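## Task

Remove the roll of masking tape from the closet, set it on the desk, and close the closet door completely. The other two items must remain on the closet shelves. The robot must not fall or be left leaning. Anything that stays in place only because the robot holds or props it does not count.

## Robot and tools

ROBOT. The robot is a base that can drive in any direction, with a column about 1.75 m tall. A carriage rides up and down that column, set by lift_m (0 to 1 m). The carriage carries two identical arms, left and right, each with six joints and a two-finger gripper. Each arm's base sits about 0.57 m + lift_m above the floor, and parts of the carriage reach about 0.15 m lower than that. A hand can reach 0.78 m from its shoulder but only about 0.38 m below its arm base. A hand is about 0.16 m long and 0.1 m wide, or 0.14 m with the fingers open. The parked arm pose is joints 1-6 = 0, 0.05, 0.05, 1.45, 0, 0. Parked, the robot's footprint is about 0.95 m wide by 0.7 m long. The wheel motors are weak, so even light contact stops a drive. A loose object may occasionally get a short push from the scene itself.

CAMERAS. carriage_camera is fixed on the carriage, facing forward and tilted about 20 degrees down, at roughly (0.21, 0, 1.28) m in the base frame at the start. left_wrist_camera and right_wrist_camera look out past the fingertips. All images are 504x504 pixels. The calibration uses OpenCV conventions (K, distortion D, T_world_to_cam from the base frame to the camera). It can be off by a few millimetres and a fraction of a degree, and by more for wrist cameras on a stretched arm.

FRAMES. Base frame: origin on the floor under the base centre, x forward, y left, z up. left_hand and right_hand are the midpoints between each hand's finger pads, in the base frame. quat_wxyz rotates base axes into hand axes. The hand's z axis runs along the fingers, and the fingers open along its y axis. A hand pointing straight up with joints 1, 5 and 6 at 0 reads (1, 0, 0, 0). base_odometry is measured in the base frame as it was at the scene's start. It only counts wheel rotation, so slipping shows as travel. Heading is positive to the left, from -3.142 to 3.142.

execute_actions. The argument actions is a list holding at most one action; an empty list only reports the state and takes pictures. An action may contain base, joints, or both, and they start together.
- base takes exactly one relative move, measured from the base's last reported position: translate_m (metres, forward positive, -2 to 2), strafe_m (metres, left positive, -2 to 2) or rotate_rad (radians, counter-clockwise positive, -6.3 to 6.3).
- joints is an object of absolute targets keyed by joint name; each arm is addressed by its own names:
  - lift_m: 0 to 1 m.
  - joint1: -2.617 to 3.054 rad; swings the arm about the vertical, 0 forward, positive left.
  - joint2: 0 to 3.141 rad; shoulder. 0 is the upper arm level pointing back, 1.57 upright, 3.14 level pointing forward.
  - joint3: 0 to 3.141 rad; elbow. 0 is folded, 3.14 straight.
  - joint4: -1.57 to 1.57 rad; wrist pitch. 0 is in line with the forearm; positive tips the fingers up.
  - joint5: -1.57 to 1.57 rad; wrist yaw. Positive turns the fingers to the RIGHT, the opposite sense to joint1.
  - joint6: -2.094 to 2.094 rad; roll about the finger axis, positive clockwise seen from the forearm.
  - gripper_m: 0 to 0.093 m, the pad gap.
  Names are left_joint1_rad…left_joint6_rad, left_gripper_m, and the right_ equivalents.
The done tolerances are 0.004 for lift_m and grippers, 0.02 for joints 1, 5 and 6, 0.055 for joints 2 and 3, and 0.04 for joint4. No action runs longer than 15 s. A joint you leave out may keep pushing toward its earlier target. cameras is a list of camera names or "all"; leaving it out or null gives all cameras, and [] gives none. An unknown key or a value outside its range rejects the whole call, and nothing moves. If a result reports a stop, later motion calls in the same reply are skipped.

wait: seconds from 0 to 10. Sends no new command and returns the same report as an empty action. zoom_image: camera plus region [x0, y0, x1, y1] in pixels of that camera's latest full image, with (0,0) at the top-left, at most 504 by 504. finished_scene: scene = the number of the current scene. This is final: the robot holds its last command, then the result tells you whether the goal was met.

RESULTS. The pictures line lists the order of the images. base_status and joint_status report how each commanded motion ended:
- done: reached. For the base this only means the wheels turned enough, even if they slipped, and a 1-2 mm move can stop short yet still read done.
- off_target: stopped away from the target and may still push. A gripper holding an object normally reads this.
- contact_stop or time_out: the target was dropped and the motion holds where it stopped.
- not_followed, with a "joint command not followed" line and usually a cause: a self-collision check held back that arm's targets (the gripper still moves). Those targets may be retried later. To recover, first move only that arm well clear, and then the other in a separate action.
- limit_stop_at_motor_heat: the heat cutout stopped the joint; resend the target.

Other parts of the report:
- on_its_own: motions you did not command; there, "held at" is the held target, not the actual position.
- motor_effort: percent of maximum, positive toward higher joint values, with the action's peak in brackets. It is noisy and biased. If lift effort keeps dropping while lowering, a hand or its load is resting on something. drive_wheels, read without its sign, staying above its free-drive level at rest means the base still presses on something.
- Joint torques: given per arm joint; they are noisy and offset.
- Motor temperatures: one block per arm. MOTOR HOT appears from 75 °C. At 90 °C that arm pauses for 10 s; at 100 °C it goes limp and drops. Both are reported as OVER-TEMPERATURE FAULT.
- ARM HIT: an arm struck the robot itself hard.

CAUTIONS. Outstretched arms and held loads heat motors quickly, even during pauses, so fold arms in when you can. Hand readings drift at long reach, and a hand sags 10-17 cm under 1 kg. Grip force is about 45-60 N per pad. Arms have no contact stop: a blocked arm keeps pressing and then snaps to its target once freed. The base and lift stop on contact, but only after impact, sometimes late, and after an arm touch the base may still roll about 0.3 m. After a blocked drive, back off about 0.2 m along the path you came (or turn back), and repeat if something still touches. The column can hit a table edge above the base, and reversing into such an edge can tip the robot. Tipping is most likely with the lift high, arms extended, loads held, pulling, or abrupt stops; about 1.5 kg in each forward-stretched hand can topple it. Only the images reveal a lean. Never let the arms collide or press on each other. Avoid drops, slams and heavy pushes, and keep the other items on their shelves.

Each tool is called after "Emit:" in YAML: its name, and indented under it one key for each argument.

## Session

Emit:
execute_actions:
  actions: []

Scene clock: 0.00 s.
Joint torques (N m, as the arm reports them, + toward a larger angle): no reading
Motor temperatures (°C, as the motors report them): left_arm=[24 41 41 38 25 26] | right_arm=[25 28 35 28 24 23]
base_odometry: x=+0.000 y=+0.000 heading=+0.000 (m, m, rad; odometry frame)
base_status: not commanded
joint_positions: lift_m=+0.298 left_joint1_rad=-0.032 left_joint2_rad=+0.055 left_joint3_rad=+0.044 left_joint4_rad=+1.462 left_joint5_rad=+0.019 left_joint6_rad=-0.053 left_gripper_m=+0.094 right_joint1_rad=-0.021 right_joint2_rad=+0.042 right_joint3_rad=+0.020 right_joint4_rad=+1.459 right_joint5_rad=+0.002 right_joint6_rad=-0.043 right_gripper_m=+0.094
joint_status: not commanded
motor_effort: lift_m=+19 drive_wheels=-4 (%)
left_hand: x=+0.3103 y=+0.3229 z=+1.2937 quat_wxyz=(+0.997, +0.009, +0.060, -0.043) (m; base frame)
right_hand: x=+0.3143 y=-0.3283 z=+1.2871 quat_wxyz=(+0.997, +0.000, +0.067, -0.032) (m; base frame)
pictures: carriage_camera, left_wrist_camera, right_wrist_camera
camera_calibration (this result's frames):
carriage_camera: T_world_to_cam=[[-0.0566734, -0.998231, 0.0179793, -0.0118646], [-0.346026, 0.00274677, -0.938221, 1.27097], [0.936512, -0.0593935, -0.34557, 0.248786], [0, 0, 0, 1]] pos_world=[0.206127, -0.000558424, 1.27864]
left_wrist_camera: T_world_to_cam=[[-0.0224573, -0.999136, -0.03496, 0.380302], [0.702734, 0.00909673, -0.711395, 0.693207], [0.711098, -0.0405436, 0.701923, -0.992874], [0, 0, 0, 1]] pos_world=[0.227432, 0.333413, 1.20336]
right_wrist_camera: T_world_to_cam=[[-0.0551135, -0.997843, 0.0356666, -0.344711], [0.724659, -0.0645479, -0.686078, 0.638233], [0.6869, -0.011966, 0.726654, -1.03499], [0, 0, 0, 1]] pos_world=[0.229433, -0.315156, 1.20225]
Images, in order (width x height): carriage_camera 504x504, left_wrist_camera 504x504, right_wrist_camera 504x504.

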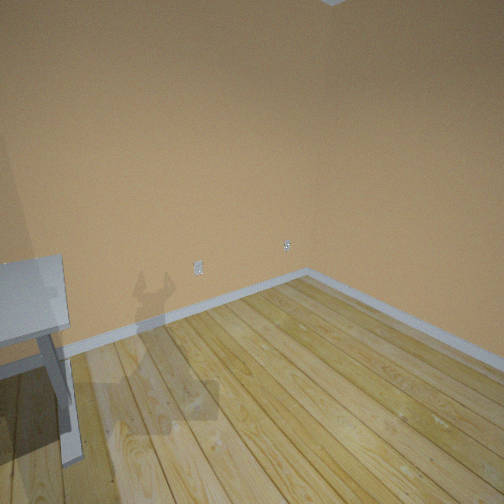

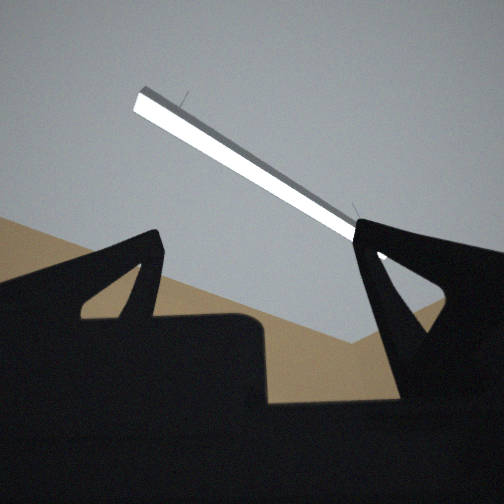

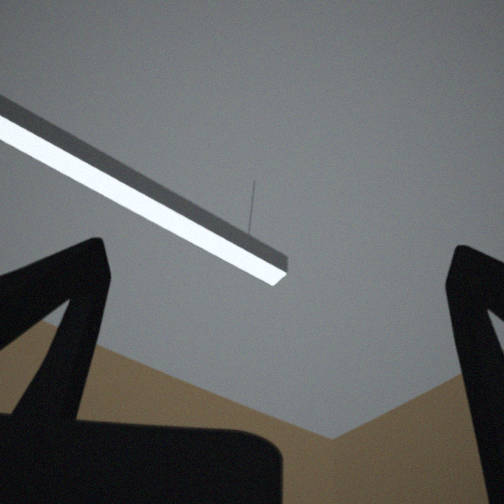

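Emit:
execute_actions:
  actions:
    - {"base":{"rotate_rad":1.57}}
  cameras: ["carriage_camera"]

Emit:
execute_actions:
  actions:
    - {"base":{"rotate_rad":1.57}}
  cameras: ["carriage_camera"]

Emit:
execute_actions:
  actions:
    - {"base":{"rotate_rad":1.57}}
  cameras: ["carriage_camera"]

Scene clock: 7.90 s.
Joint torques (N m, as the arm reports them, + toward a larger angle): left_arm=[-0.2   5.21  6.53 -0.09 -0.07  0.04] | right_arm=[ 0.48  4.14  5.73 -0.36 -0.04  0.04]
Motor temperatures (°C, as the motors report them): left_arm=[24 41 42 38 25 26] | right_arm=[25 28 36 28 24 23]
base_odometry: x=+0.000 y=+0.000 heading=+1.568 (m, m, rad; odometry frame)
base_status: done
joint_positions: lift_m=+0.298 left_joint1_rad=-0.032 left_joint2_rad=+0.055 left_joint3_rad=+0.044 left_joint4_rad=+1.461 left_joint5_rad=+0.019 left_joint6_rad=-0.053 left_gripper_m=+0.094 right_joint1_rad=-0.021 right_joint2_rad=+0.042 right_joint3_rad=+0.020 right_joint4_rad=+1.459 right_joint5_rad=+0.002 right_joint6_rad=-0.043 right_gripper_m=+0.094
joint_status: not commanded
motor_effort: lift_m=+19(19) drive_wheels=+13(36) (%)
left_hand: x=+0.3105 y=+0.3229 z=+1.2936 quat_wxyz=(+0.997, +0.009, +0.060, -0.043) (m; base frame)
right_hand: x=+0.3143 y=-0.3283 z=+1.2871 quat_wxyz=(+0.997, +0.000, +0.067, -0.032) (m; base frame)
pictures: carriage_camera
camera_calibration (this result's frames):
carriage_camera: T_world_to_cam=[[-0.0566734, -0.998231, 0.0179793, -0.0118646], [-0.346026, 0.00274677, -0.938221, 1.27097], [0.936512, -0.0593935, -0.34557, 0.248786], [0, 0, 0, 1]] pos_world=[0.206127, -0.000558424, 1.27864]
Images, in order (width x height): carriage_camera 504x504.

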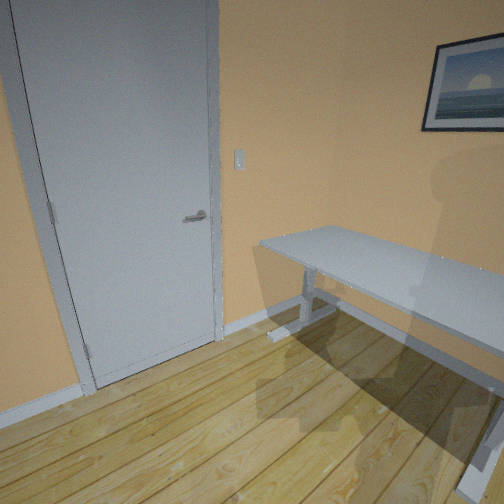

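Scene clock: 11.00 s.
Joint torques (N m, as the arm reports them, + toward a larger angle): left_arm=[-0.22  5.27  6.46 -0.09 -0.08  0.03] | right_arm=[ 0.49  4.04  5.66 -0.33 -0.04  0.03]
Motor temperatures (°C, as the motors report them): left_arm=[24 41 42 38 25 26] | right_arm=[25 28 36 27 24 23]
base_odometry: x=+0.000 y=+0.000 heading=+3.137 (m, m, rad; odometry frame)
base_status: done
joint_positions: lift_m=+0.298 left_joint1_rad=-0.032 left_joint2_rad=+0.055 left_joint3_rad=+0.044 left_joint4_rad=+1.460 left_joint5_rad=+0.019 left_joint6_rad=-0.053 left_gripper_m=+0.094 right_joint1_rad=-0.021 right_joint2_rad=+0.042 right_joint3_rad=+0.020 right_joint4_rad=+1.459 right_joint5_rad=+0.002 right_joint6_rad=-0.043 right_gripper_m=+0.094
joint_status: not commanded
motor_effort: lift_m=+19(19) drive_wheels=+12(35) (%)
left_hand: x=+0.3107 y=+0.3229 z=+1.2936 quat_wxyz=(+0.997, +0.009, +0.061, -0.043) (m; base frame)
right_hand: x=+0.3143 y=-0.3283 z=+1.2871 quat_wxyz=(+0.997, +0.000, +0.067, -0.032) (m; base frame)
pictures: carriage_camera
camera_calibration (this result's frames):
carriage_camera: T_world_to_cam=[[-0.0566734, -0.998231, 0.0179793, -0.0118646], [-0.346026, 0.00274677, -0.938221, 1.27097], [0.936512, -0.0593935, -0.34557, 0.248786], [0, 0, 0, 1]] pos_world=[0.206127, -0.000558424, 1.27864]
Images, in order (width x height): carriage_camera 504x504.

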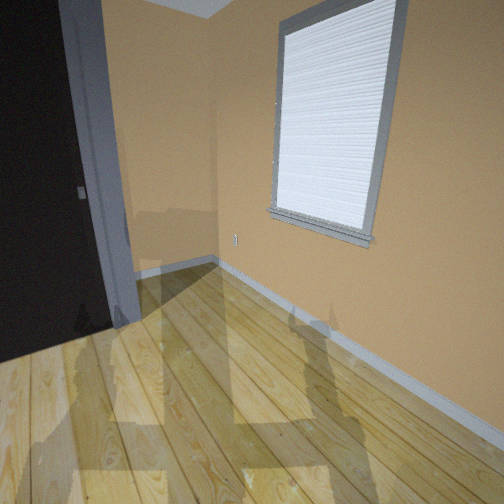

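Scene clock: 14.10 s.
Joint torques (N m, as the arm reports them, + toward a larger angle): left_arm=[-0.24  5.19  6.58 -0.08 -0.1   0.02] | right_arm=[ 0.43  4.08  5.67 -0.34 -0.04  0.04]
Motor temperatures (°C, as the motors report them): left_arm=[24 41 42 38 25 26] | right_arm=[25 28 36 27 24 23]
base_odometry: x=+0.000 y=+0.000 heading=-1.578 (m, m, rad; odometry frame)
base_status: done
joint_positions: lift_m=+0.298 left_joint1_rad=-0.032 left_joint2_rad=+0.055 left_joint3_rad=+0.044 left_joint4_rad=+1.460 left_joint5_rad=+0.019 left_joint6_rad=-0.053 left_gripper_m=+0.094 right_joint1_rad=-0.021 right_joint2_rad=+0.042 right_joint3_rad=+0.020 right_joint4_rad=+1.459 right_joint5_rad=+0.002 right_joint6_rad=-0.043 right_gripper_m=+0.094
joint_status: not commanded
motor_effort: lift_m=+19(19) drive_wheels=+14(32) (%)
left_hand: x=+0.3108 y=+0.3229 z=+1.2936 quat_wxyz=(+0.997, +0.009, +0.061, -0.043) (m; base frame)
right_hand: x=+0.3143 y=-0.3283 z=+1.2871 quat_wxyz=(+0.997, +0.000, +0.067, -0.032) (m; base frame)
pictures: carriage_camera
camera_calibration (this result's frames):
carriage_camera: T_world_to_cam=[[-0.0566734, -0.998231, 0.0179793, -0.0118646], [-0.346026, 0.00274677, -0.938221, 1.27097], [0.936512, -0.0593935, -0.34557, 0.248786], [0, 0, 0, 1]] pos_world=[0.206127, -0.000558424, 1.27864]
Images, in order (width x height): carriage_camera 504x504.

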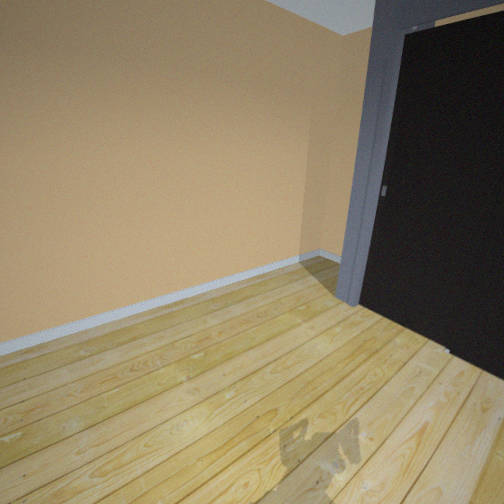

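Emit:
execute_actions:
  actions:
    - {"base":{"rotate_rad":-0.85}}
  cameras: ["carriage_camera"]

Scene clock: 20.87 s.
Joint torques (N m, as the arm reports them, + toward a larger angle): left_arm=[-0.28  5.21  6.55 -0.13 -0.09  0.04] | right_arm=[ 0.47  4.07  5.81 -0.33 -0.04  0.03]
Motor temperatures (°C, as the motors report them): left_arm=[24 41 43 37 25 26] | right_arm=[25 29 37 27 24 23]
base_odometry: x=+0.000 y=+0.000 heading=-2.425 (m, m, rad; odometry frame)
base_status: done
joint_positions: lift_m=+0.298 left_joint1_rad=-0.032 left_joint2_rad=+0.055 left_joint3_rad=+0.044 left_joint4_rad=+1.460 left_joint5_rad=+0.019 left_joint6_rad=-0.053 left_gripper_m=+0.094 right_joint1_rad=-0.021 right_joint2_rad=+0.042 right_joint3_rad=+0.020 right_joint4_rad=+1.459 right_joint5_rad=+0.002 right_joint6_rad=-0.043 right_gripper_m=+0.094
joint_status: not commanded
motor_effort: lift_m=+19(19) drive_wheels=+22(38) (%)
left_hand: x=+0.3106 y=+0.3229 z=+1.2936 quat_wxyz=(+0.997, +0.009, +0.060, -0.043) (m; base frame)
right_hand: x=+0.3143 y=-0.3283 z=+1.2871 quat_wxyz=(+0.997, +0.000, +0.067, -0.032) (m; base frame)
pictures: carriage_camera
camera_calibration (this result's frames):
carriage_camera: T_world_to_cam=[[-0.0566734, -0.998231, 0.0179793, -0.0118646], [-0.346026, 0.00274677, -0.938221, 1.27097], [0.936512, -0.0593935, -0.34557, 0.248786], [0, 0, 0, 1]] pos_world=[0.206127, -0.000558424, 1.27864]
Images, in order (width x height): carriage_camera 504x504.

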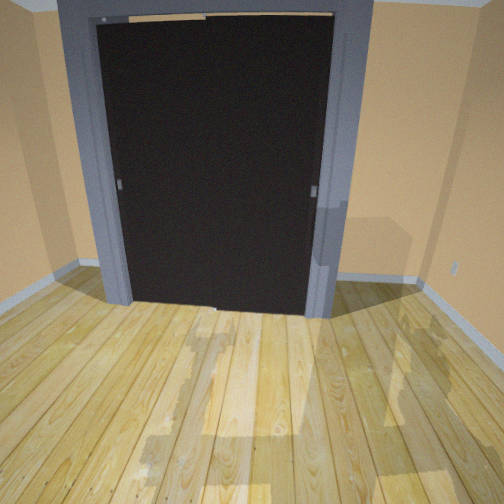

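Emit:
execute_actions:
  actions:
    - {"base":{"rotate_rad":-0.12}}
  cameras: []

Emit:
execute_actions:
  actions:
    - {"base":{"translate_m":0.9},"joints":{"lift_m":0.16,"right_joint2_rad":1.5,"right_joint3_rad":1.0,"right_joint4_rad":0.5,"right_joint6_rad":1.57,"right_gripper_m":0,"right_joint1_rad":0,"left_gripper_m":0}}

Scene clock: 32.07 s.
Joint torques (N m, as the arm reports them, + toward a larger angle): left_arm=[-0.26  5.3   6.48 -0.1  -0.09  0.04] | right_arm=[ 0.46  4.12  5.77 -0.33 -0.06  0.03]
Motor temperatures (°C, as the motors report them): left_arm=[24 41 43 37 25 26] | right_arm=[25 29 37 27 24 23]
base_odometry: x=+0.000 y=+0.000 heading=-2.544 (m, m, rad; odometry frame)
base_status: done
joint_positions: lift_m=+0.298 left_joint1_rad=-0.032 left_joint2_rad=+0.055 left_joint3_rad=+0.044 left_joint4_rad=+1.462 left_joint5_rad=+0.019 left_joint6_rad=-0.053 left_gripper_m=+0.094 right_joint1_rad=-0.021 right_joint2_rad=+0.042 right_joint3_rad=+0.020 right_joint4_rad=+1.459 right_joint5_rad=+0.002 right_joint6_rad=-0.043 right_gripper_m=+0.094
joint_status: not commanded
motor_effort: lift_m=+19(19) drive_wheels=+16(39) (%)
left_hand: x=+0.3103 y=+0.3229 z=+1.2937 quat_wxyz=(+0.997, +0.009, +0.060, -0.043) (m; base frame)
right_hand: x=+0.3144 y=-0.3283 z=+1.2871 quat_wxyz=(+0.997, +0.000, +0.067, -0.032) (m; base frame)
pictures: none
No camera images: the call's "cameras" was empty. Leave "cameras" out to get every camera's image.

Scene clock: 36.27 s.
Joint torques (N m, as the arm reports them, + toward a larger angle): left_arm=[-0.28  5.13  6.51 -0.1  -0.1   0.06] | right_arm=[ 1.31 -6.78  8.88  2.34 -0.06  0.01]
Motor temperatures (°C, as the motors report them): left_arm=[24 41 44 37 25 26] | right_arm=[25 30 38 29 24 23]
base_odometry: x=-0.745 y=-0.505 heading=-2.545 (m, m, rad; odometry frame)
base_status: done
joint_positions: lift_m=+0.160 left_joint1_rad=-0.032 left_joint2_rad=+0.055 left_joint3_rad=+0.044 left_joint4_rad=+1.463 left_joint5_rad=+0.019 left_joint6_rad=-0.053 left_gripper_m=+0.000 right_joint1_rad=-0.010 right_joint2_rad=+1.494 right_joint3_rad=+0.981 right_joint4_rad=+0.500 right_joint5_rad=+0.002 right_joint6_rad=+1.564 right_gripper_m=+0.000
joint_status: all done
motor_effort: lift_m=+16(15) drive_wheels=-11(40) (%)
left_hand: x=+0.3100 y=+0.3230 z=+1.1563 quat_wxyz=(+0.997, +0.009, +0.059, -0.043) (m; base frame)
right_hand: x=+0.7675 y=-0.3325 z=+1.0326 quat_wxyz=(+0.501, +0.504, +0.502, +0.492) (m; base frame)
pictures: carriage_camera, left_wrist_camera, right_wrist_camera
camera_calibration (this result's frames):
carriage_camera: T_world_to_cam=[[-0.0566734, -0.998231, 0.0179793, -0.00939513], [-0.346026, 0.00274677, -0.938221, 1.14211], [0.936512, -0.0593935, -0.34557, 0.201322], [0, 0, 0, 1]] pos_world=[0.206127, -0.000558424, 1.14129]
left_wrist_camera: T_world_to_cam=[[-0.0224173, -0.999138, -0.0349488, 0.375479], [0.703547, 0.0090705, -0.710591, 0.594542], [0.710295, -0.0405176, 0.702737, -0.89699], [0, 0, 0, 1]] pos_world=[0.227256, 0.333418, 1.06595]
right_wrist_camera: T_world_to_cam=[[0.019973, -0.00181971, -0.999799, 1.02792], [-0.573609, 0.819027, -0.0129497, 0.730132], [0.818886, 0.573752, 0.0153146, -0.333377], [0, 0, 0, 1]] pos_world=[0.671277, -0.404851, 1.04228]
Images, in order (width x height): carriage_camera 504x504, left_wrist_camera 504x504, right_wrist_camera 504x504.

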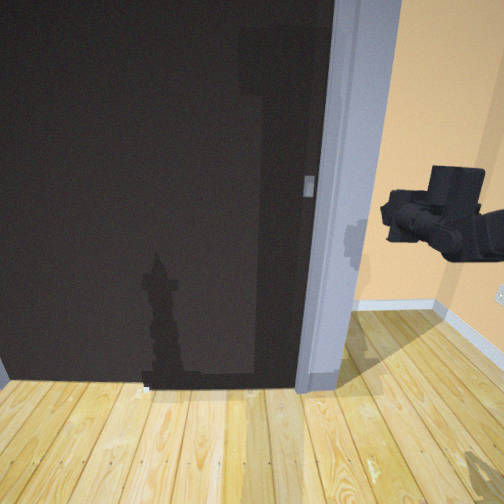

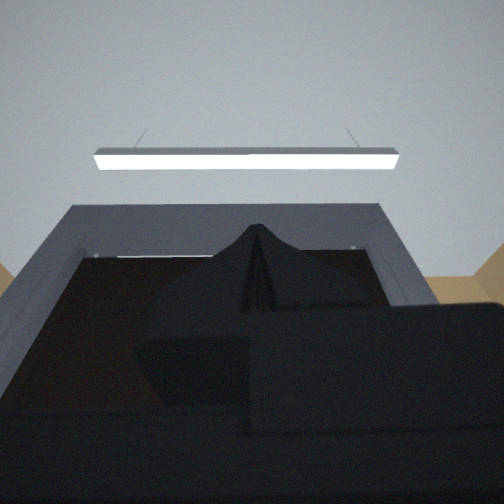

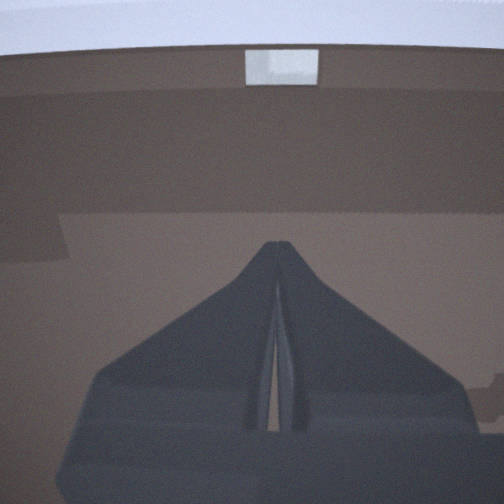

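Emit:
execute_actions:
  actions:
    - {"base":{"rotate_rad":-0.04}}
  cameras: []

Emit:
execute_actions:
  actions:
    - {"base":{"translate_m":0.27},"joints":{"right_joint4_rad":0.5}}
  cameras: ["carriage_camera","right_wrist_camera"]

Scene clock: 45.27 s.
Joint torques (N m, as the arm reports them, + toward a larger angle): left_arm=[-0.2   5.18  6.49 -0.13 -0.11  0.04] | right_arm=[ 0.98 -6.79  8.83  2.37 -0.08  0.02]
Motor temperatures (°C, as the motors report them): left_arm=[24 41 44 36 25 26] | right_arm=[25 31 40 31 24 23]
base_odometry: x=-0.745 y=-0.505 heading=-2.584 (m, m, rad; odometry frame)
base_status: done
joint_positions: lift_m=+0.160 left_joint1_rad=-0.032 left_joint2_rad=+0.055 left_joint3_rad=+0.044 left_joint4_rad=+1.462 left_joint5_rad=+0.019 left_joint6_rad=-0.053 left_gripper_m=+0.000 right_joint1_rad=-0.006 right_joint2_rad=+1.494 right_joint3_rad=+0.982 right_joint4_rad=+0.500 right_joint5_rad=+0.002 right_joint6_rad=+1.564 right_gripper_m=+0.000
joint_status: not commanded
motor_effort: lift_m=+16(16) drive_wheels=-7(17) (%)
left_hand: x=+0.3101 y=+0.3230 z=+1.1563 quat_wxyz=(+0.997, +0.009, +0.060, -0.043) (m; base frame)
right_hand: x=+0.7675 y=-0.3304 z=+1.0330 quat_wxyz=(+0.501, +0.503, +0.503, +0.494) (m; base frame)
pictures: none
No camera images: the call's "cameras" was empty. Leave "cameras" out to get every camera's image.

Scene clock: 47.73 s.
Joint torques (N m, as the arm reports them, + toward a larger angle): left_arm=[-0.25  5.21  6.55 -0.11 -0.09  0.05] | right_arm=[ 0.87 -6.77  8.75  2.34 -0.05  0.02]
Motor temperatures (°C, as the motors report them): left_arm=[24 41 44 36 25 26] | right_arm=[25 31 40 32 24 23]
base_odometry: x=-0.975 y=-0.647 heading=-2.585 (m, m, rad; odometry frame)
base_status: done
joint_positions: lift_m=+0.160 left_joint1_rad=-0.032 left_joint2_rad=+0.055 left_joint3_rad=+0.044 left_joint4_rad=+1.463 left_joint5_rad=+0.019 left_joint6_rad=-0.053 left_gripper_m=+0.000 right_joint1_rad=-0.005 right_joint2_rad=+1.494 right_joint3_rad=+0.982 right_joint4_rad=+0.500 right_joint5_rad=+0.002 right_joint6_rad=+1.564 right_gripper_m=+0.000
joint_status: all done
motor_effort: lift_m=+16(16) drive_wheels=-13(32) (%)
left_hand: x=+0.3099 y=+0.3230 z=+1.1564 quat_wxyz=(+0.997, +0.009, +0.059, -0.043) (m; base frame)
right_hand: x=+0.7676 y=-0.3302 z=+1.0330 quat_wxyz=(+0.500, +0.503, +0.503, +0.494) (m; base frame)
pictures: carriage_camera, right_wrist_camera
camera_calibration (this result's frames):
carriage_camera: T_world_to_cam=[[-0.0566734, -0.998231, 0.0179793, -0.00939513], [-0.346026, 0.00274677, -0.938221, 1.14211], [0.936512, -0.0593935, -0.34557, 0.201322], [0, 0, 0, 1]] pos_world=[0.206127, -0.000558424, 1.14129]
right_wrist_camera: T_world_to_cam=[[0.0207439, -0.00173708, -0.999783, 1.02772], [-0.577342, 0.816392, -0.0133974, 0.730707], [0.816239, 0.577495, 0.0159323, -0.332165], [0, 0, 0, 1]] pos_world=[0.671675, -0.402935, 1.04258]
Images, in order (width x height): carriage_camera 504x504, right_wrist_camera 504x504.

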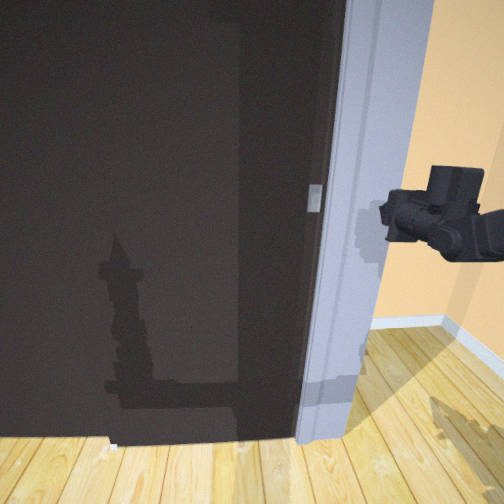

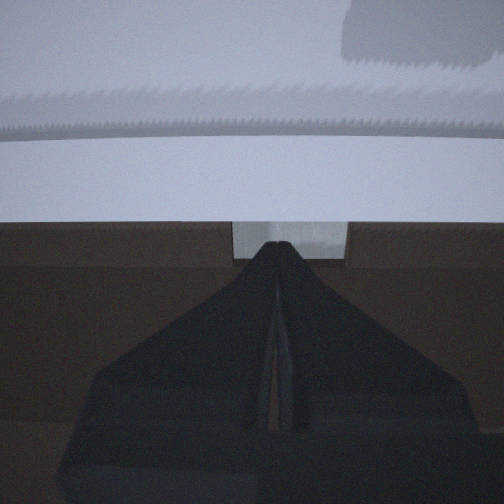

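Emit:
execute_actions:
  actions:
    - {"base":{"strafe_m":0.10},"joints":{"lift_m":0.15}}
  cameras: []

Emit:
execute_actions:
  actions:
    - {"base":{"translate_m":0.09},"joints":{"right_joint4_rad":0.5}}
  cameras: ["carriage_camera","right_wrist_camera"]

Scene clock: 56.80 s.
Joint torques (N m, as the arm reports them, + toward a larger angle): left_arm=[-0.24  5.18  6.53 -0.11 -0.12  0.06] | right_arm=[ 0.87 -6.99  8.37  2.38 -0.05  0.02]
Motor temperatures (°C, as the motors report them): left_arm=[24 41 44 36 25 26] | right_arm=[25 32 42 34 24 23]
base_odometry: x=-0.922 y=-0.733 heading=-2.586 (m, m, rad; odometry frame)
base_status: done
joint_positions: lift_m=+0.150 left_joint1_rad=-0.032 left_joint2_rad=+0.055 left_joint3_rad=+0.044 left_joint4_rad=+1.462 left_joint5_rad=+0.020 left_joint6_rad=-0.053 left_gripper_m=+0.000 right_joint1_rad=-0.005 right_joint2_rad=+1.496 right_joint3_rad=+0.988 right_joint4_rad=+0.497 right_joint5_rad=+0.002 right_joint6_rad=+1.564 right_gripper_m=+0.000
joint_status: all done
motor_effort: lift_m=+16(17) drive_wheels=-4(25) (%)
left_hand: x=+0.3102 y=+0.3228 z=+1.1462 quat_wxyz=(+0.997, +0.009, +0.060, -0.043) (m; base frame)
right_hand: x=+0.7684 y=-0.3299 z=+1.0242 quat_wxyz=(+0.501, +0.503, +0.503, +0.494) (m; base frame)
pictures: none
No camera images: the call's "cameras" was empty. Leave "cameras" out to get every camera's image.

Scene clock: 58.40 s.
Joint torques (N m, as the arm reports them, + toward a larger angle): left_arm=[-0.24  5.18  6.49 -0.08 -0.09  0.04] | right_arm=[ 0.92 -6.97  8.5   2.37 -0.05  0.02]
Motor temperatures (°C, as the motors report them): left_arm=[24 41 44 36 25 26] | right_arm=[25 32 42 34 24 23]
base_odometry: x=-0.999 y=-0.781 heading=-2.585 (m, m, rad; odometry frame)
base_status: done
joint_positions: lift_m=+0.150 left_joint1_rad=-0.032 left_joint2_rad=+0.055 left_joint3_rad=+0.044 left_joint4_rad=+1.462 left_joint5_rad=+0.020 left_joint6_rad=-0.053 left_gripper_m=+0.000 right_joint1_rad=-0.005 right_joint2_rad=+1.496 right_joint3_rad=+0.988 right_joint4_rad=+0.497 right_joint5_rad=+0.002 right_joint6_rad=+1.564 right_gripper_m=+0.000
joint_status: all done
motor_effort: lift_m=+16(16) drive_wheels=-6(29) (%)
left_hand: x=+0.3103 y=+0.3228 z=+1.1462 quat_wxyz=(+0.997, +0.009, +0.060, -0.043) (m; base frame)
right_hand: x=+0.7684 y=-0.3299 z=+1.0242 quat_wxyz=(+0.501, +0.503, +0.503, +0.494) (m; base frame)
pictures: carriage_camera, right_wrist_camera
camera_calibration (this result's frames):
carriage_camera: T_world_to_cam=[[-0.0566734, -0.998231, 0.0179793, -0.00921319], [-0.346026, 0.00274677, -0.938221, 1.13261], [0.936512, -0.0593935, -0.34557, 0.197825], [0, 0, 0, 1]] pos_world=[0.206127, -0.000558424, 1.13117]
right_wrist_camera: T_world_to_cam=[[0.0218887, -0.00173884, -0.999759, 1.01802], [-0.577638, 0.816172, -0.0140663, 0.731695], [0.816, 0.577807, 0.0168605, -0.33359], [0, 0, 0, 1]] pos_world=[0.672581, -0.402668, 1.0337]
Images, in order (width x height): carriage_camera 504x504, right_wrist_camera 504x504.

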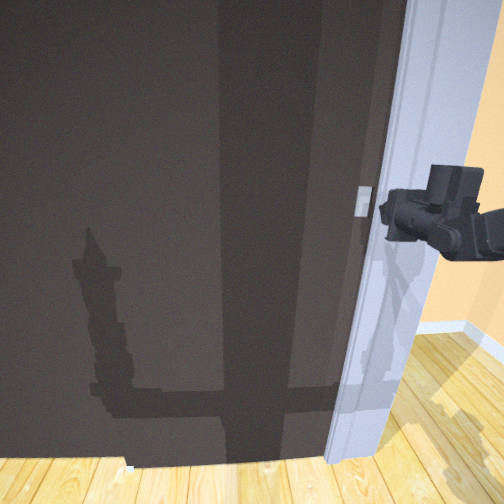

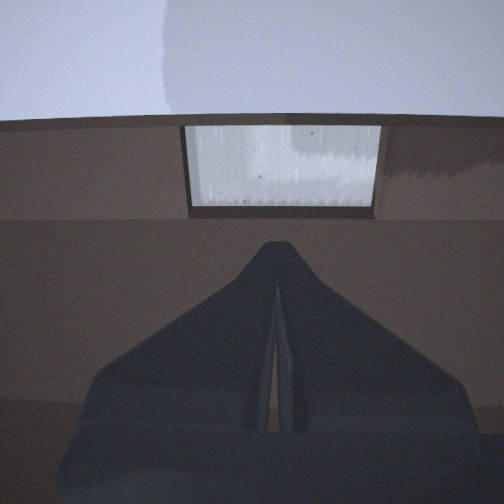

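Emit:
execute_actions:
  actions:
    - {"base":{"strafe_m":0.03},"joints":{"right_joint4_rad":0.5}}
  cameras: []

Emit:
execute_actions:
  actions:
    - {"base":{"translate_m":0.04},"joints":{"right_joint4_rad":0.5}}
  cameras: ["carriage_camera","right_wrist_camera"]

Scene clock: 69.43 s.
Joint torques (N m, as the arm reports them, + toward a larger angle): left_arm=[-0.18  5.17  6.38 -0.08 -0.11  0.04] | right_arm=[ 0.8  -6.96  8.27  2.38 -0.04  0.01]
Motor temperatures (°C, as the motors report them): left_arm=[24 41 44 35 25 26] | right_arm=[25 33 43 36 24 23]
base_odometry: x=-0.983 y=-0.806 heading=-2.585 (m, m, rad; odometry frame)
base_status: done
joint_positions: lift_m=+0.150 left_joint1_rad=-0.032 left_joint2_rad=+0.055 left_joint3_rad=+0.044 left_joint4_rad=+1.462 left_joint5_rad=+0.020 left_joint6_rad=-0.053 left_gripper_m=+0.000 right_joint1_rad=-0.005 right_joint2_rad=+1.496 right_joint3_rad=+0.988 right_joint4_rad=+0.497 right_joint5_rad=+0.002 right_joint6_rad=+1.564 right_gripper_m=+0.000
joint_status: all done
motor_effort: lift_m=+16(16) drive_wheels=-5(22) (%)
left_hand: x=+0.3103 y=+0.3228 z=+1.1462 quat_wxyz=(+0.997, +0.009, +0.060, -0.043) (m; base frame)
right_hand: x=+0.7684 y=-0.3299 z=+1.0242 quat_wxyz=(+0.501, +0.503, +0.503, +0.494) (m; base frame)
pictures: none
No camera images: the call's "cameras" was empty. Leave "cameras" out to get every camera's image.

Scene clock: 70.63 s.
Joint torques (N m, as the arm reports them, + toward a larger angle): left_arm=[-0.15  5.17  6.51 -0.08 -0.09  0.04] | right_arm=[ 0.9  -6.98  8.41  2.41 -0.02  0.02]
Motor temperatures (°C, as the motors report them): left_arm=[24 41 44 35 25 26] | right_arm=[25 33 43 36 24 23]
base_odometry: x=-1.017 y=-0.828 heading=-2.585 (m, m, rad; odometry frame)
base_status: done
joint_positions: lift_m=+0.150 left_joint1_rad=-0.032 left_joint2_rad=+0.055 left_joint3_rad=+0.044 left_joint4_rad=+1.462 left_joint5_rad=+0.020 left_joint6_rad=-0.053 left_gripper_m=+0.000 right_joint1_rad=-0.005 right_joint2_rad=+1.496 right_joint3_rad=+0.988 right_joint4_rad=+0.498 right_joint5_rad=+0.002 right_joint6_rad=+1.564 right_gripper_m=+0.000
joint_status: all done
motor_effort: lift_m=+16(16) drive_wheels=-10(26) (%)
left_hand: x=+0.3103 y=+0.3228 z=+1.1462 quat_wxyz=(+0.997, +0.009, +0.060, -0.043) (m; base frame)
right_hand: x=+0.7684 y=-0.3299 z=+1.0244 quat_wxyz=(+0.501, +0.503, +0.502, +0.494) (m; base frame)
pictures: carriage_camera, right_wrist_camera
camera_calibration (this result's frames):
carriage_camera: T_world_to_cam=[[-0.0566734, -0.998231, 0.0179793, -0.00921319], [-0.346026, 0.00274677, -0.938221, 1.13261], [0.936512, -0.0593935, -0.34557, 0.197825], [0, 0, 0, 1]] pos_world=[0.206127, -0.000558424, 1.13117]
right_wrist_camera: T_world_to_cam=[[0.0226514, -0.0017423, -0.999742, 1.01761], [-0.577627, 0.816172, -0.0145098, 0.732145], [0.815986, 0.577807, 0.0174811, -0.334221], [0, 0, 0, 1]] pos_world=[0.672576, -0.402668, 1.03381]
Images, in order (width x height): carriage_camera 504x504, right_wrist_camera 504x504.

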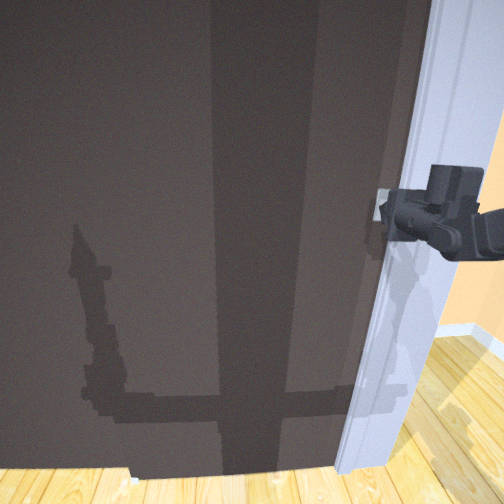

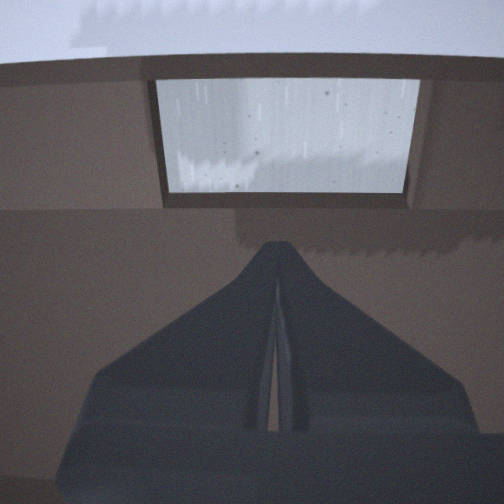

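Emit:
execute_actions:
  actions:
    - {"base":{"translate_m":0.04},"joints":{"right_joint4_rad":0.5}}
  cameras: ["carriage_camera","right_wrist_camera"]

Scene clock: 79.67 s.
Joint torques (N m, as the arm reports them, + toward a larger angle): left_arm=[-0.12  5.26  6.6  -0.09 -0.08  0.06] | right_arm=[ 0.9  -3.66  9.06  3.02 -0.03  0.01]
Motor temperatures (°C, as the motors report them): left_arm=[24 41 44 35 25 26] | right_arm=[25 33 44 37 24 23]
base_odometry: x=-1.050 y=-0.849 heading=-2.584 (m, m, rad; odometry frame)
base_status: done
joint_positions: lift_m=+0.150 left_joint1_rad=-0.032 left_joint2_rad=+0.055 left_joint3_rad=+0.044 left_joint4_rad=+1.460 left_joint5_rad=+0.020 left_joint6_rad=-0.053 left_gripper_m=+0.000 right_joint1_rad=-0.005 right_joint2_rad=+1.455 right_joint3_rad=+0.977 right_joint4_rad=+0.442 right_joint5_rad=-0.003 right_joint6_rad=+1.565 right_gripper_m=+0.000
joint_status: right_joint4_rad off_target (ended at +0.442, target +0.500)
motor_effort: lift_m=+16(16) drive_wheels=+14(28) (%)
left_hand: x=+0.3106 y=+0.3229 z=+1.1462 quat_wxyz=(+0.997, +0.009, +0.060, -0.043) (m; base frame)
right_hand: x=+0.7595 y=-0.3289 z=+1.0241 quat_wxyz=(+0.493, +0.508, +0.510, +0.489) (m; base frame)
pictures: carriage_camera, right_wrist_camera
camera_calibration (this result's frames):
carriage_camera: T_world_to_cam=[[-0.0566734, -0.998231, 0.0179793, -0.00921319], [-0.346026, 0.00274677, -0.938221, 1.13261], [0.936512, -0.0593935, -0.34557, 0.197825], [0, 0, 0, 1]] pos_world=[0.206127, -0.000558424, 1.13117]
right_wrist_camera: T_world_to_cam=[[-0.00365846, -0.001068, -0.999993, 1.03796], [-0.582144, 0.813085, 0.00126139, 0.712471], [0.813077, 0.582145, -0.00359637, -0.302271], [0, 0, 0, 1]] pos_world=[0.664328, -0.402225, 1.03597]
Images, in order (width x height): carriage_camera 504x504, right_wrist_camera 504x504.

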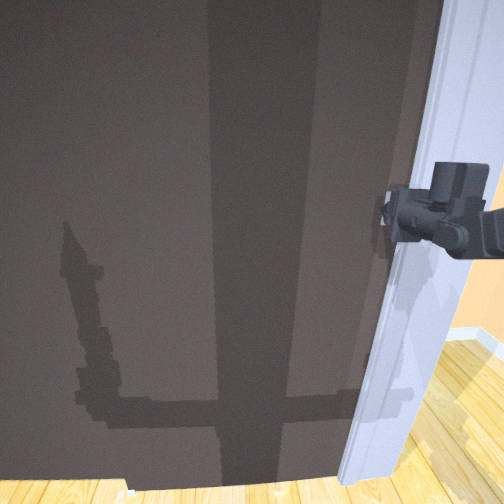

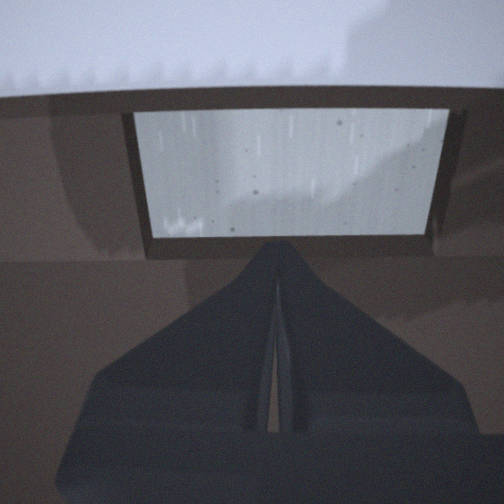

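Emit:
execute_actions:
  actions:
    - {"base":{"translate_m":-0.025},"joints":{"right_joint4_rad":0.5}}
  cameras: []

Emit:
execute_actions:
  actions:
    - {"base":{"strafe_m":-0.02},"joints":{"right_joint4_rad":0.5}}
  cameras: []

Emit:
execute_actions:
  actions:
    - {"base":{"translate_m":0.03},"joints":{"right_joint4_rad":0.5}}
  cameras: ["right_wrist_camera"]

Emit:
execute_actions:
  actions:
    - {"base":{"strafe_m":0.15},"joints":{"right_joint4_rad":0.5}}
  cameras: ["carriage_camera","right_wrist_camera"]

Scene clock: 84.73 s.
Joint torques (N m, as the arm reports them, + toward a larger angle): left_arm=[-0.2   5.13  6.57 -0.1  -0.1   0.06] | right_arm=[ 0.93 -6.12  8.93  2.56 -0.05  0.01]
Motor temperatures (°C, as the motors report them): left_arm=[24 40 44 34 25 26] | right_arm=[25 33 44 38 24 23]
base_odometry: x=-1.029 y=-0.835 heading=-2.584 (m, m, rad; odometry frame)
base_status: done
joint_positions: lift_m=+0.150 left_joint1_rad=-0.032 left_joint2_rad=+0.055 left_joint3_rad=+0.044 left_joint4_rad=+1.460 left_joint5_rad=+0.020 left_joint6_rad=-0.053 left_gripper_m=+0.000 right_joint1_rad=-0.005 right_joint2_rad=+1.486 right_joint3_rad=+0.980 right_joint4_rad=+0.481 right_joint5_rad=+0.003 right_joint6_rad=+1.565 right_gripper_m=+0.000
joint_status: all done
motor_effort: lift_m=+16(16) drive_wheels=+3(26) (%)
left_hand: x=+0.3108 y=+0.3229 z=+1.1461 quat_wxyz=(+0.997, +0.009, +0.061, -0.043) (m; base frame)
right_hand: x=+0.7658 y=-0.3299 z=+1.0212 quat_wxyz=(+0.497, +0.506, +0.506, +0.491) (m; base frame)
pictures: none
No camera images: the call's "cameras" was empty. Leave "cameras" out to get every camera's image.

Scene clock: 85.67 s.
Joint torques (N m, as the arm reports them, + toward a larger angle): left_arm=[-0.2   5.16  6.47 -0.09 -0.09  0.03] | right_arm=[ 0.98 -6.15  8.92  2.54 -0.04  0.01]
Motor temperatures (°C, as the motors report them): left_arm=[24 40 44 34 25 26] | right_arm=[25 33 44 39 24 23]
base_odometry: x=-1.040 y=-0.819 heading=-2.584 (m, m, rad; odometry frame)
base_status: done
joint_positions: lift_m=+0.150 left_joint1_rad=-0.032 left_joint2_rad=+0.055 left_joint3_rad=+0.044 left_joint4_rad=+1.460 left_joint5_rad=+0.020 left_joint6_rad=-0.053 left_gripper_m=+0.000 right_joint1_rad=-0.005 right_joint2_rad=+1.486 right_joint3_rad=+0.980 right_joint4_rad=+0.483 right_joint5_rad=+0.003 right_joint6_rad=+1.565 right_gripper_m=+0.000
joint_status: all done
motor_effort: lift_m=+16(16) drive_wheels=-6(17) (%)
left_hand: x=+0.3108 y=+0.3229 z=+1.1461 quat_wxyz=(+0.997, +0.009, +0.061, -0.043) (m; base frame)
right_hand: x=+0.7658 y=-0.3299 z=+1.0216 quat_wxyz=(+0.498, +0.506, +0.505, +0.491) (m; base frame)
pictures: none
No camera images: the call's "cameras" was empty. Leave "cameras" out to get every camera's image.

Scene clock: 86.67 s.
Joint torques (N m, as the arm reports them, + toward a larger angle): left_arm=[-0.16  5.12  6.54 -0.09 -0.1   0.04] | right_arm=[ 0.87 -6.14  8.93  2.54 -0.05  0.01]
Motor temperatures (°C, as the motors report them): left_arm=[24 40 44 34 25 26] | right_arm=[25 33 44 39 24 23]
base_odometry: x=-1.065 y=-0.834 heading=-2.585 (m, m, rad; odometry frame)
base_status: done
joint_positions: lift_m=+0.150 left_joint1_rad=-0.032 left_joint2_rad=+0.055 left_joint3_rad=+0.044 left_joint4_rad=+1.460 left_joint5_rad=+0.020 left_joint6_rad=-0.053 left_gripper_m=+0.000 right_joint1_rad=-0.005 right_joint2_rad=+1.486 right_joint3_rad=+0.980 right_joint4_rad=+0.483 right_joint5_rad=+0.003 right_joint6_rad=+1.565 right_gripper_m=+0.000
joint_status: all done
motor_effort: lift_m=+16(16) drive_wheels=+11(24) (%)
left_hand: x=+0.3106 y=+0.3229 z=+1.1462 quat_wxyz=(+0.997, +0.009, +0.060, -0.043) (m; base frame)
right_hand: x=+0.7658 y=-0.3299 z=+1.0216 quat_wxyz=(+0.498, +0.506, +0.505, +0.491) (m; base frame)
pictures: right_wrist_camera
camera_calibration (this result's frames):
right_wrist_camera: T_world_to_cam=[[0.00968529, -0.00131452, -0.999952, 1.0251], [-0.577448, 0.8164, -0.00666625, 0.722565], [0.81637, 0.577485, 0.00714801, -0.321854], [0, 0, 0, 1]] pos_world=[0.670067, -0.402689, 1.03217]
Images, in order (width x height): right_wrist_camera 504x504.

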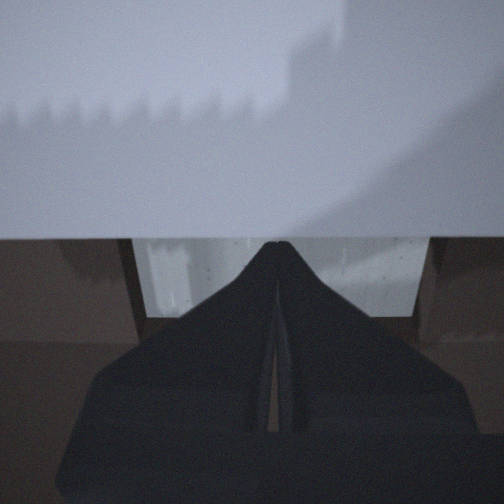

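Scene clock: 88.10 s.
Joint torques (N m, as the arm reports them, + toward a larger angle): left_arm=[-0.14  5.27  6.42 -0.1  -0.09  0.04] | right_arm=[ 2.11 -6.07  8.92  2.54 -0.47  0.01]
Motor temperatures (°C, as the motors report them): left_arm=[24 40 44 34 25 26] | right_arm=[25 33 45 39 24 23]
base_odometry: x=-1.030 y=-0.892 heading=-2.586 (m, m, rad; odometry frame)
base_status: strafe_m contact_stop (by the wheels' count: +0.068 of +0.150)
joint_positions: lift_m=+0.150 left_joint1_rad=-0.032 left_joint2_rad=+0.055 left_joint3_rad=+0.044 left_joint4_rad=+1.460 left_joint5_rad=+0.018 left_joint6_rad=-0.053 left_gripper_m=+0.000 right_joint1_rad=-0.021 right_joint2_rad=+1.486 right_joint3_rad=+0.980 right_joint4_rad=+0.485 right_joint5_rad=+0.042 right_joint6_rad=+1.565 right_gripper_m=+0.000
joint_status: all done
motor_effort: lift_m=+16(16) drive_wheels=+2(37) (%)
left_hand: x=+0.3106 y=+0.3231 z=+1.1462 quat_wxyz=(+0.997, +0.009, +0.060, -0.043) (m; base frame)
right_hand: x=+0.7654 y=-0.3447 z=+1.0220 quat_wxyz=(+0.512, +0.519, +0.491, +0.477) (m; base frame)
pictures: carriage_camera, right_wrist_camera
camera_calibration (this result's frames):
carriage_camera: T_world_to_cam=[[-0.0566734, -0.998231, 0.0179793, -0.00921319], [-0.346026, 0.00274677, -0.938221, 1.13261], [0.936512, -0.0593935, -0.34557, 0.197825], [0, 0, 0, 1]] pos_world=[0.206127, -0.000558424, 1.13117]
right_wrist_camera: T_world_to_cam=[[0.0114905, -0.0024183, -0.999931, 1.02378], [-0.53077, 0.847477, -0.00814885, 0.710919], [0.847438, 0.530827, 0.00845441, -0.354189], [0, 0, 0, 1]] pos_world=[0.665724, -0.411998, 1.03249]
Images, in order (width x height): carriage_camera 504x504, right_wrist_camera 504x504.

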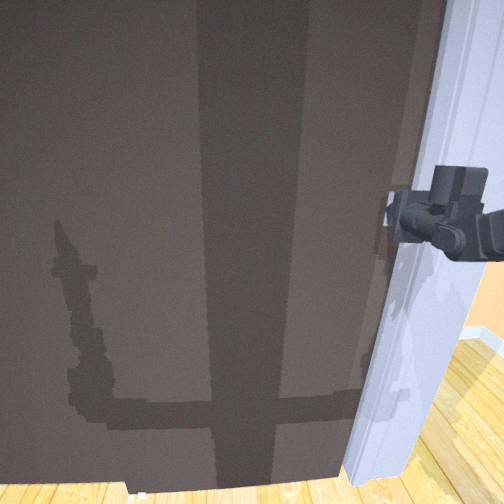

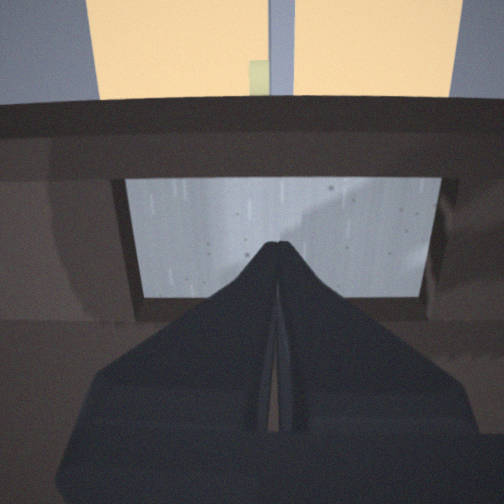

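Engaged and the door is moving. Continue.

Emit:
execute_actions:
  actions:
    - {"base":{"strafe_m":0.3},"joints":{"right_joint4_rad":0.5,"right_joint1_rad":0.03,"right_joint5_rad":0}}
  cameras: ["carriage_camera","right_wrist_camera"]

Scene clock: 95.60 s.
Joint torques (N m, as the arm reports them, + toward a larger angle): left_arm=[-0.23  5.29  6.43 -0.1  -0.07  0.04] | right_arm=[ 5.7  -3.33  8.97  3.21 -2.12  0.01]
Motor temperatures (°C, as the motors report them): left_arm=[24 40 45 34 25 26] | right_arm=[25 33 45 40 25 23]
base_odometry: x=-0.873 y=-1.147 heading=-2.587 (m, m, rad; odometry frame)
base_status: done
joint_positions: lift_m=+0.150 left_joint1_rad=-0.032 left_joint2_rad=+0.055 left_joint3_rad=+0.044 left_joint4_rad=+1.460 left_joint5_rad=+0.018 left_joint6_rad=-0.053 left_gripper_m=+0.000 right_joint1_rad=-0.032 right_joint2_rad=+1.452 right_joint3_rad=+0.980 right_joint4_rad=+0.419 right_joint5_rad=+0.207 right_joint6_rad=+1.565 right_gripper_m=+0.000
joint_status: right_joint1_rad off_target (ended at -0.032, target +0.030); right_joint4_rad off_target (ended at +0.419, target +0.500); right_joint5_rad off_target (ended at +0.207, target +0.000)
motor_effort: lift_m=+16(16) drive_wheels=+2(34) (%)
left_hand: x=+0.3106 y=+0.3231 z=+1.1462 quat_wxyz=(+0.997, +0.009, +0.060, -0.043) (m; base frame)
right_hand: x=+0.7538 y=-0.3778 z=+1.0217 quat_wxyz=(+0.545, +0.567, +0.452, +0.421) (m; base frame)
pictures: carriage_camera, right_wrist_camera
camera_calibration (this result's frames):
carriage_camera: T_world_to_cam=[[-0.0566734, -0.998231, 0.0179793, -0.00921319], [-0.346026, 0.00274677, -0.938221, 1.13261], [0.936512, -0.0593935, -0.34557, 0.197825], [0, 0, 0, 1]] pos_world=[0.206127, -0.000558424, 1.13117]
right_wrist_camera: T_world_to_cam=[[-0.0211458, -0.00679408, -0.999753, 1.04631], [-0.374501, 0.927225, 0.00161987, 0.635143], [0.926985, 0.374443, -0.0221513, -0.414516], [0, 0, 0, 1]] pos_world=[0.644237, -0.426599, 1.03584]
Images, in order (width x height): carriage_camera 504x504, right_wrist_camera 504x504.

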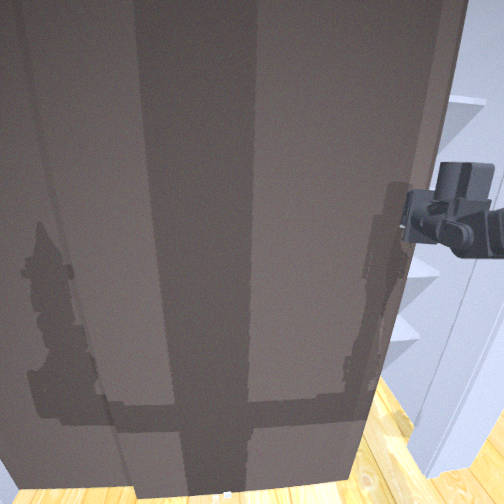

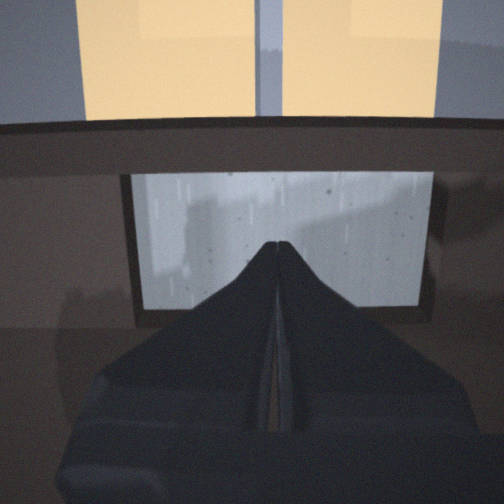

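Emit:
execute_actions:
  actions:
    - {"base":{"translate_m":-0.015},"joints":{"right_joint4_rad":0.5}}
  cameras: []

Emit:
execute_actions:
  actions:
    - {"base":{"strafe_m":0.35},"joints":{"right_joint4_rad":0.5}}
  cameras: ["carriage_camera","right_wrist_camera"]

Scene clock: 101.73 s.
Joint torques (N m, as the arm reports them, + toward a larger angle): left_arm=[-0.2   5.16  6.5  -0.1  -0.07  0.05] | right_arm=[ 1.88 -5.27  8.98  2.63 -0.3   0.  ]
Motor temperatures (°C, as the motors report them): left_arm=[24 40 45 34 25 26] | right_arm=[25 32 46 42 27 23]
base_odometry: x=-0.860 y=-1.139 heading=-2.587 (m, m, rad; odometry frame)
base_status: done
joint_positions: lift_m=+0.150 left_joint1_rad=-0.032 left_joint2_rad=+0.055 left_joint3_rad=+0.044 left_joint4_rad=+1.460 left_joint5_rad=+0.018 left_joint6_rad=-0.053 left_gripper_m=+0.000 right_joint1_rad=+0.013 right_joint2_rad=+1.475 right_joint3_rad=+0.980 right_joint4_rad=+0.474 right_joint5_rad=+0.025 right_joint6_rad=+1.566 right_gripper_m=+0.000
joint_status: all done
on_its_own: right_joint1_rad moved +0.045 to your old target +0.030; right_joint5_rad moved -0.182 toward your old target +0.000
motor_effort: lift_m=+16(16) drive_wheels=-3(20) (%)
left_hand: x=+0.3108 y=+0.3231 z=+1.1461 quat_wxyz=(+0.997, +0.009, +0.061, -0.043) (m; base frame)
right_hand: x=+0.7638 y=-0.3251 z=+1.0242 quat_wxyz=(+0.499, +0.507, +0.504, +0.490) (m; base frame)
pictures: none
No camera images: the call's "cameras" was empty. Leave "cameras" out to get every camera's image.

Scene clock: 103.23 s.
Joint torques (N m, as the arm reports them, + toward a larger angle): left_arm=[-0.17  5.18  6.48 -0.08 -0.07  0.05] | right_arm=[ 1.42 -5.65  8.77  2.55 -0.14  0.  ]
Motor temperatures (°C, as the motors report them): left_arm=[24 40 45 34 25 26] | right_arm=[25 32 46 42 26 23]
base_odometry: x=-0.831 y=-1.185 heading=-2.587 (m, m, rad; odometry frame)
base_status: strafe_m contact_stop (by the wheels' count: +0.055 of +0.350)
joint_positions: lift_m=+0.150 left_joint1_rad=-0.032 left_joint2_rad=+0.055 left_joint3_rad=+0.044 left_joint4_rad=+1.460 left_joint5_rad=+0.018 left_joint6_rad=-0.053 left_gripper_m=+0.000 right_joint1_rad=+0.019 right_joint2_rad=+1.478 right_joint3_rad=+0.980 right_joint4_rad=+0.486 right_joint5_rad=+0.013 right_joint6_rad=+1.566 right_gripper_m=+0.000
joint_status: all done
motor_effort: lift_m=+16(16) drive_wheels=+3(37) (%)
left_hand: x=+0.3107 y=+0.3232 z=+1.1462 quat_wxyz=(+0.997, +0.008, +0.061, -0.043) (m; base frame)
right_hand: x=+0.7644 y=-0.3204 z=+1.0258 quat_wxyz=(+0.497, +0.500, +0.506, +0.497) (m; base frame)
pictures: carriage_camera, right_wrist_camera
camera_calibration (this result's frames):
carriage_camera: T_world_to_cam=[[-0.0566734, -0.998231, 0.0179793, -0.00921319], [-0.346026, 0.00274677, -0.938221, 1.13261], [0.936512, -0.0593935, -0.34557, 0.197825], [0, 0, 0, 1]] pos_world=[0.206127, -0.000558424, 1.13117]
right_wrist_camera: T_world_to_cam=[[0.0203786, -0.000461025, -0.999792, 1.02129], [-0.587877, 0.808856, -0.0123556, 0.725373], [0.808694, 0.588006, 0.0162123, -0.326273], [0, 0, 0, 1]] pos_world=[0.669473, -0.394401, 1.03533]
Images, in order (width x height): carriage_camera 504x504, right_wrist_camera 504x504.

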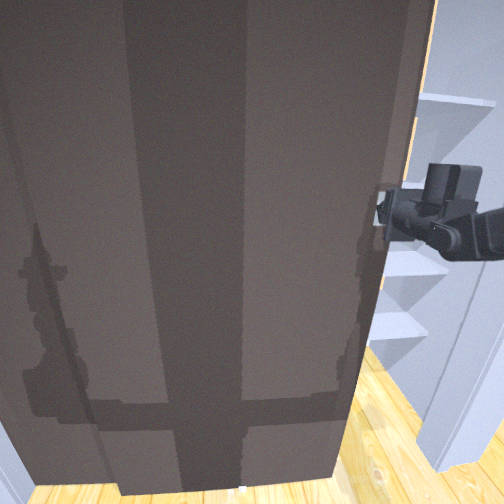

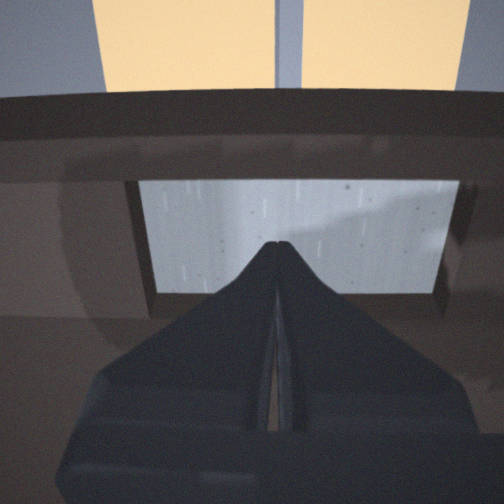

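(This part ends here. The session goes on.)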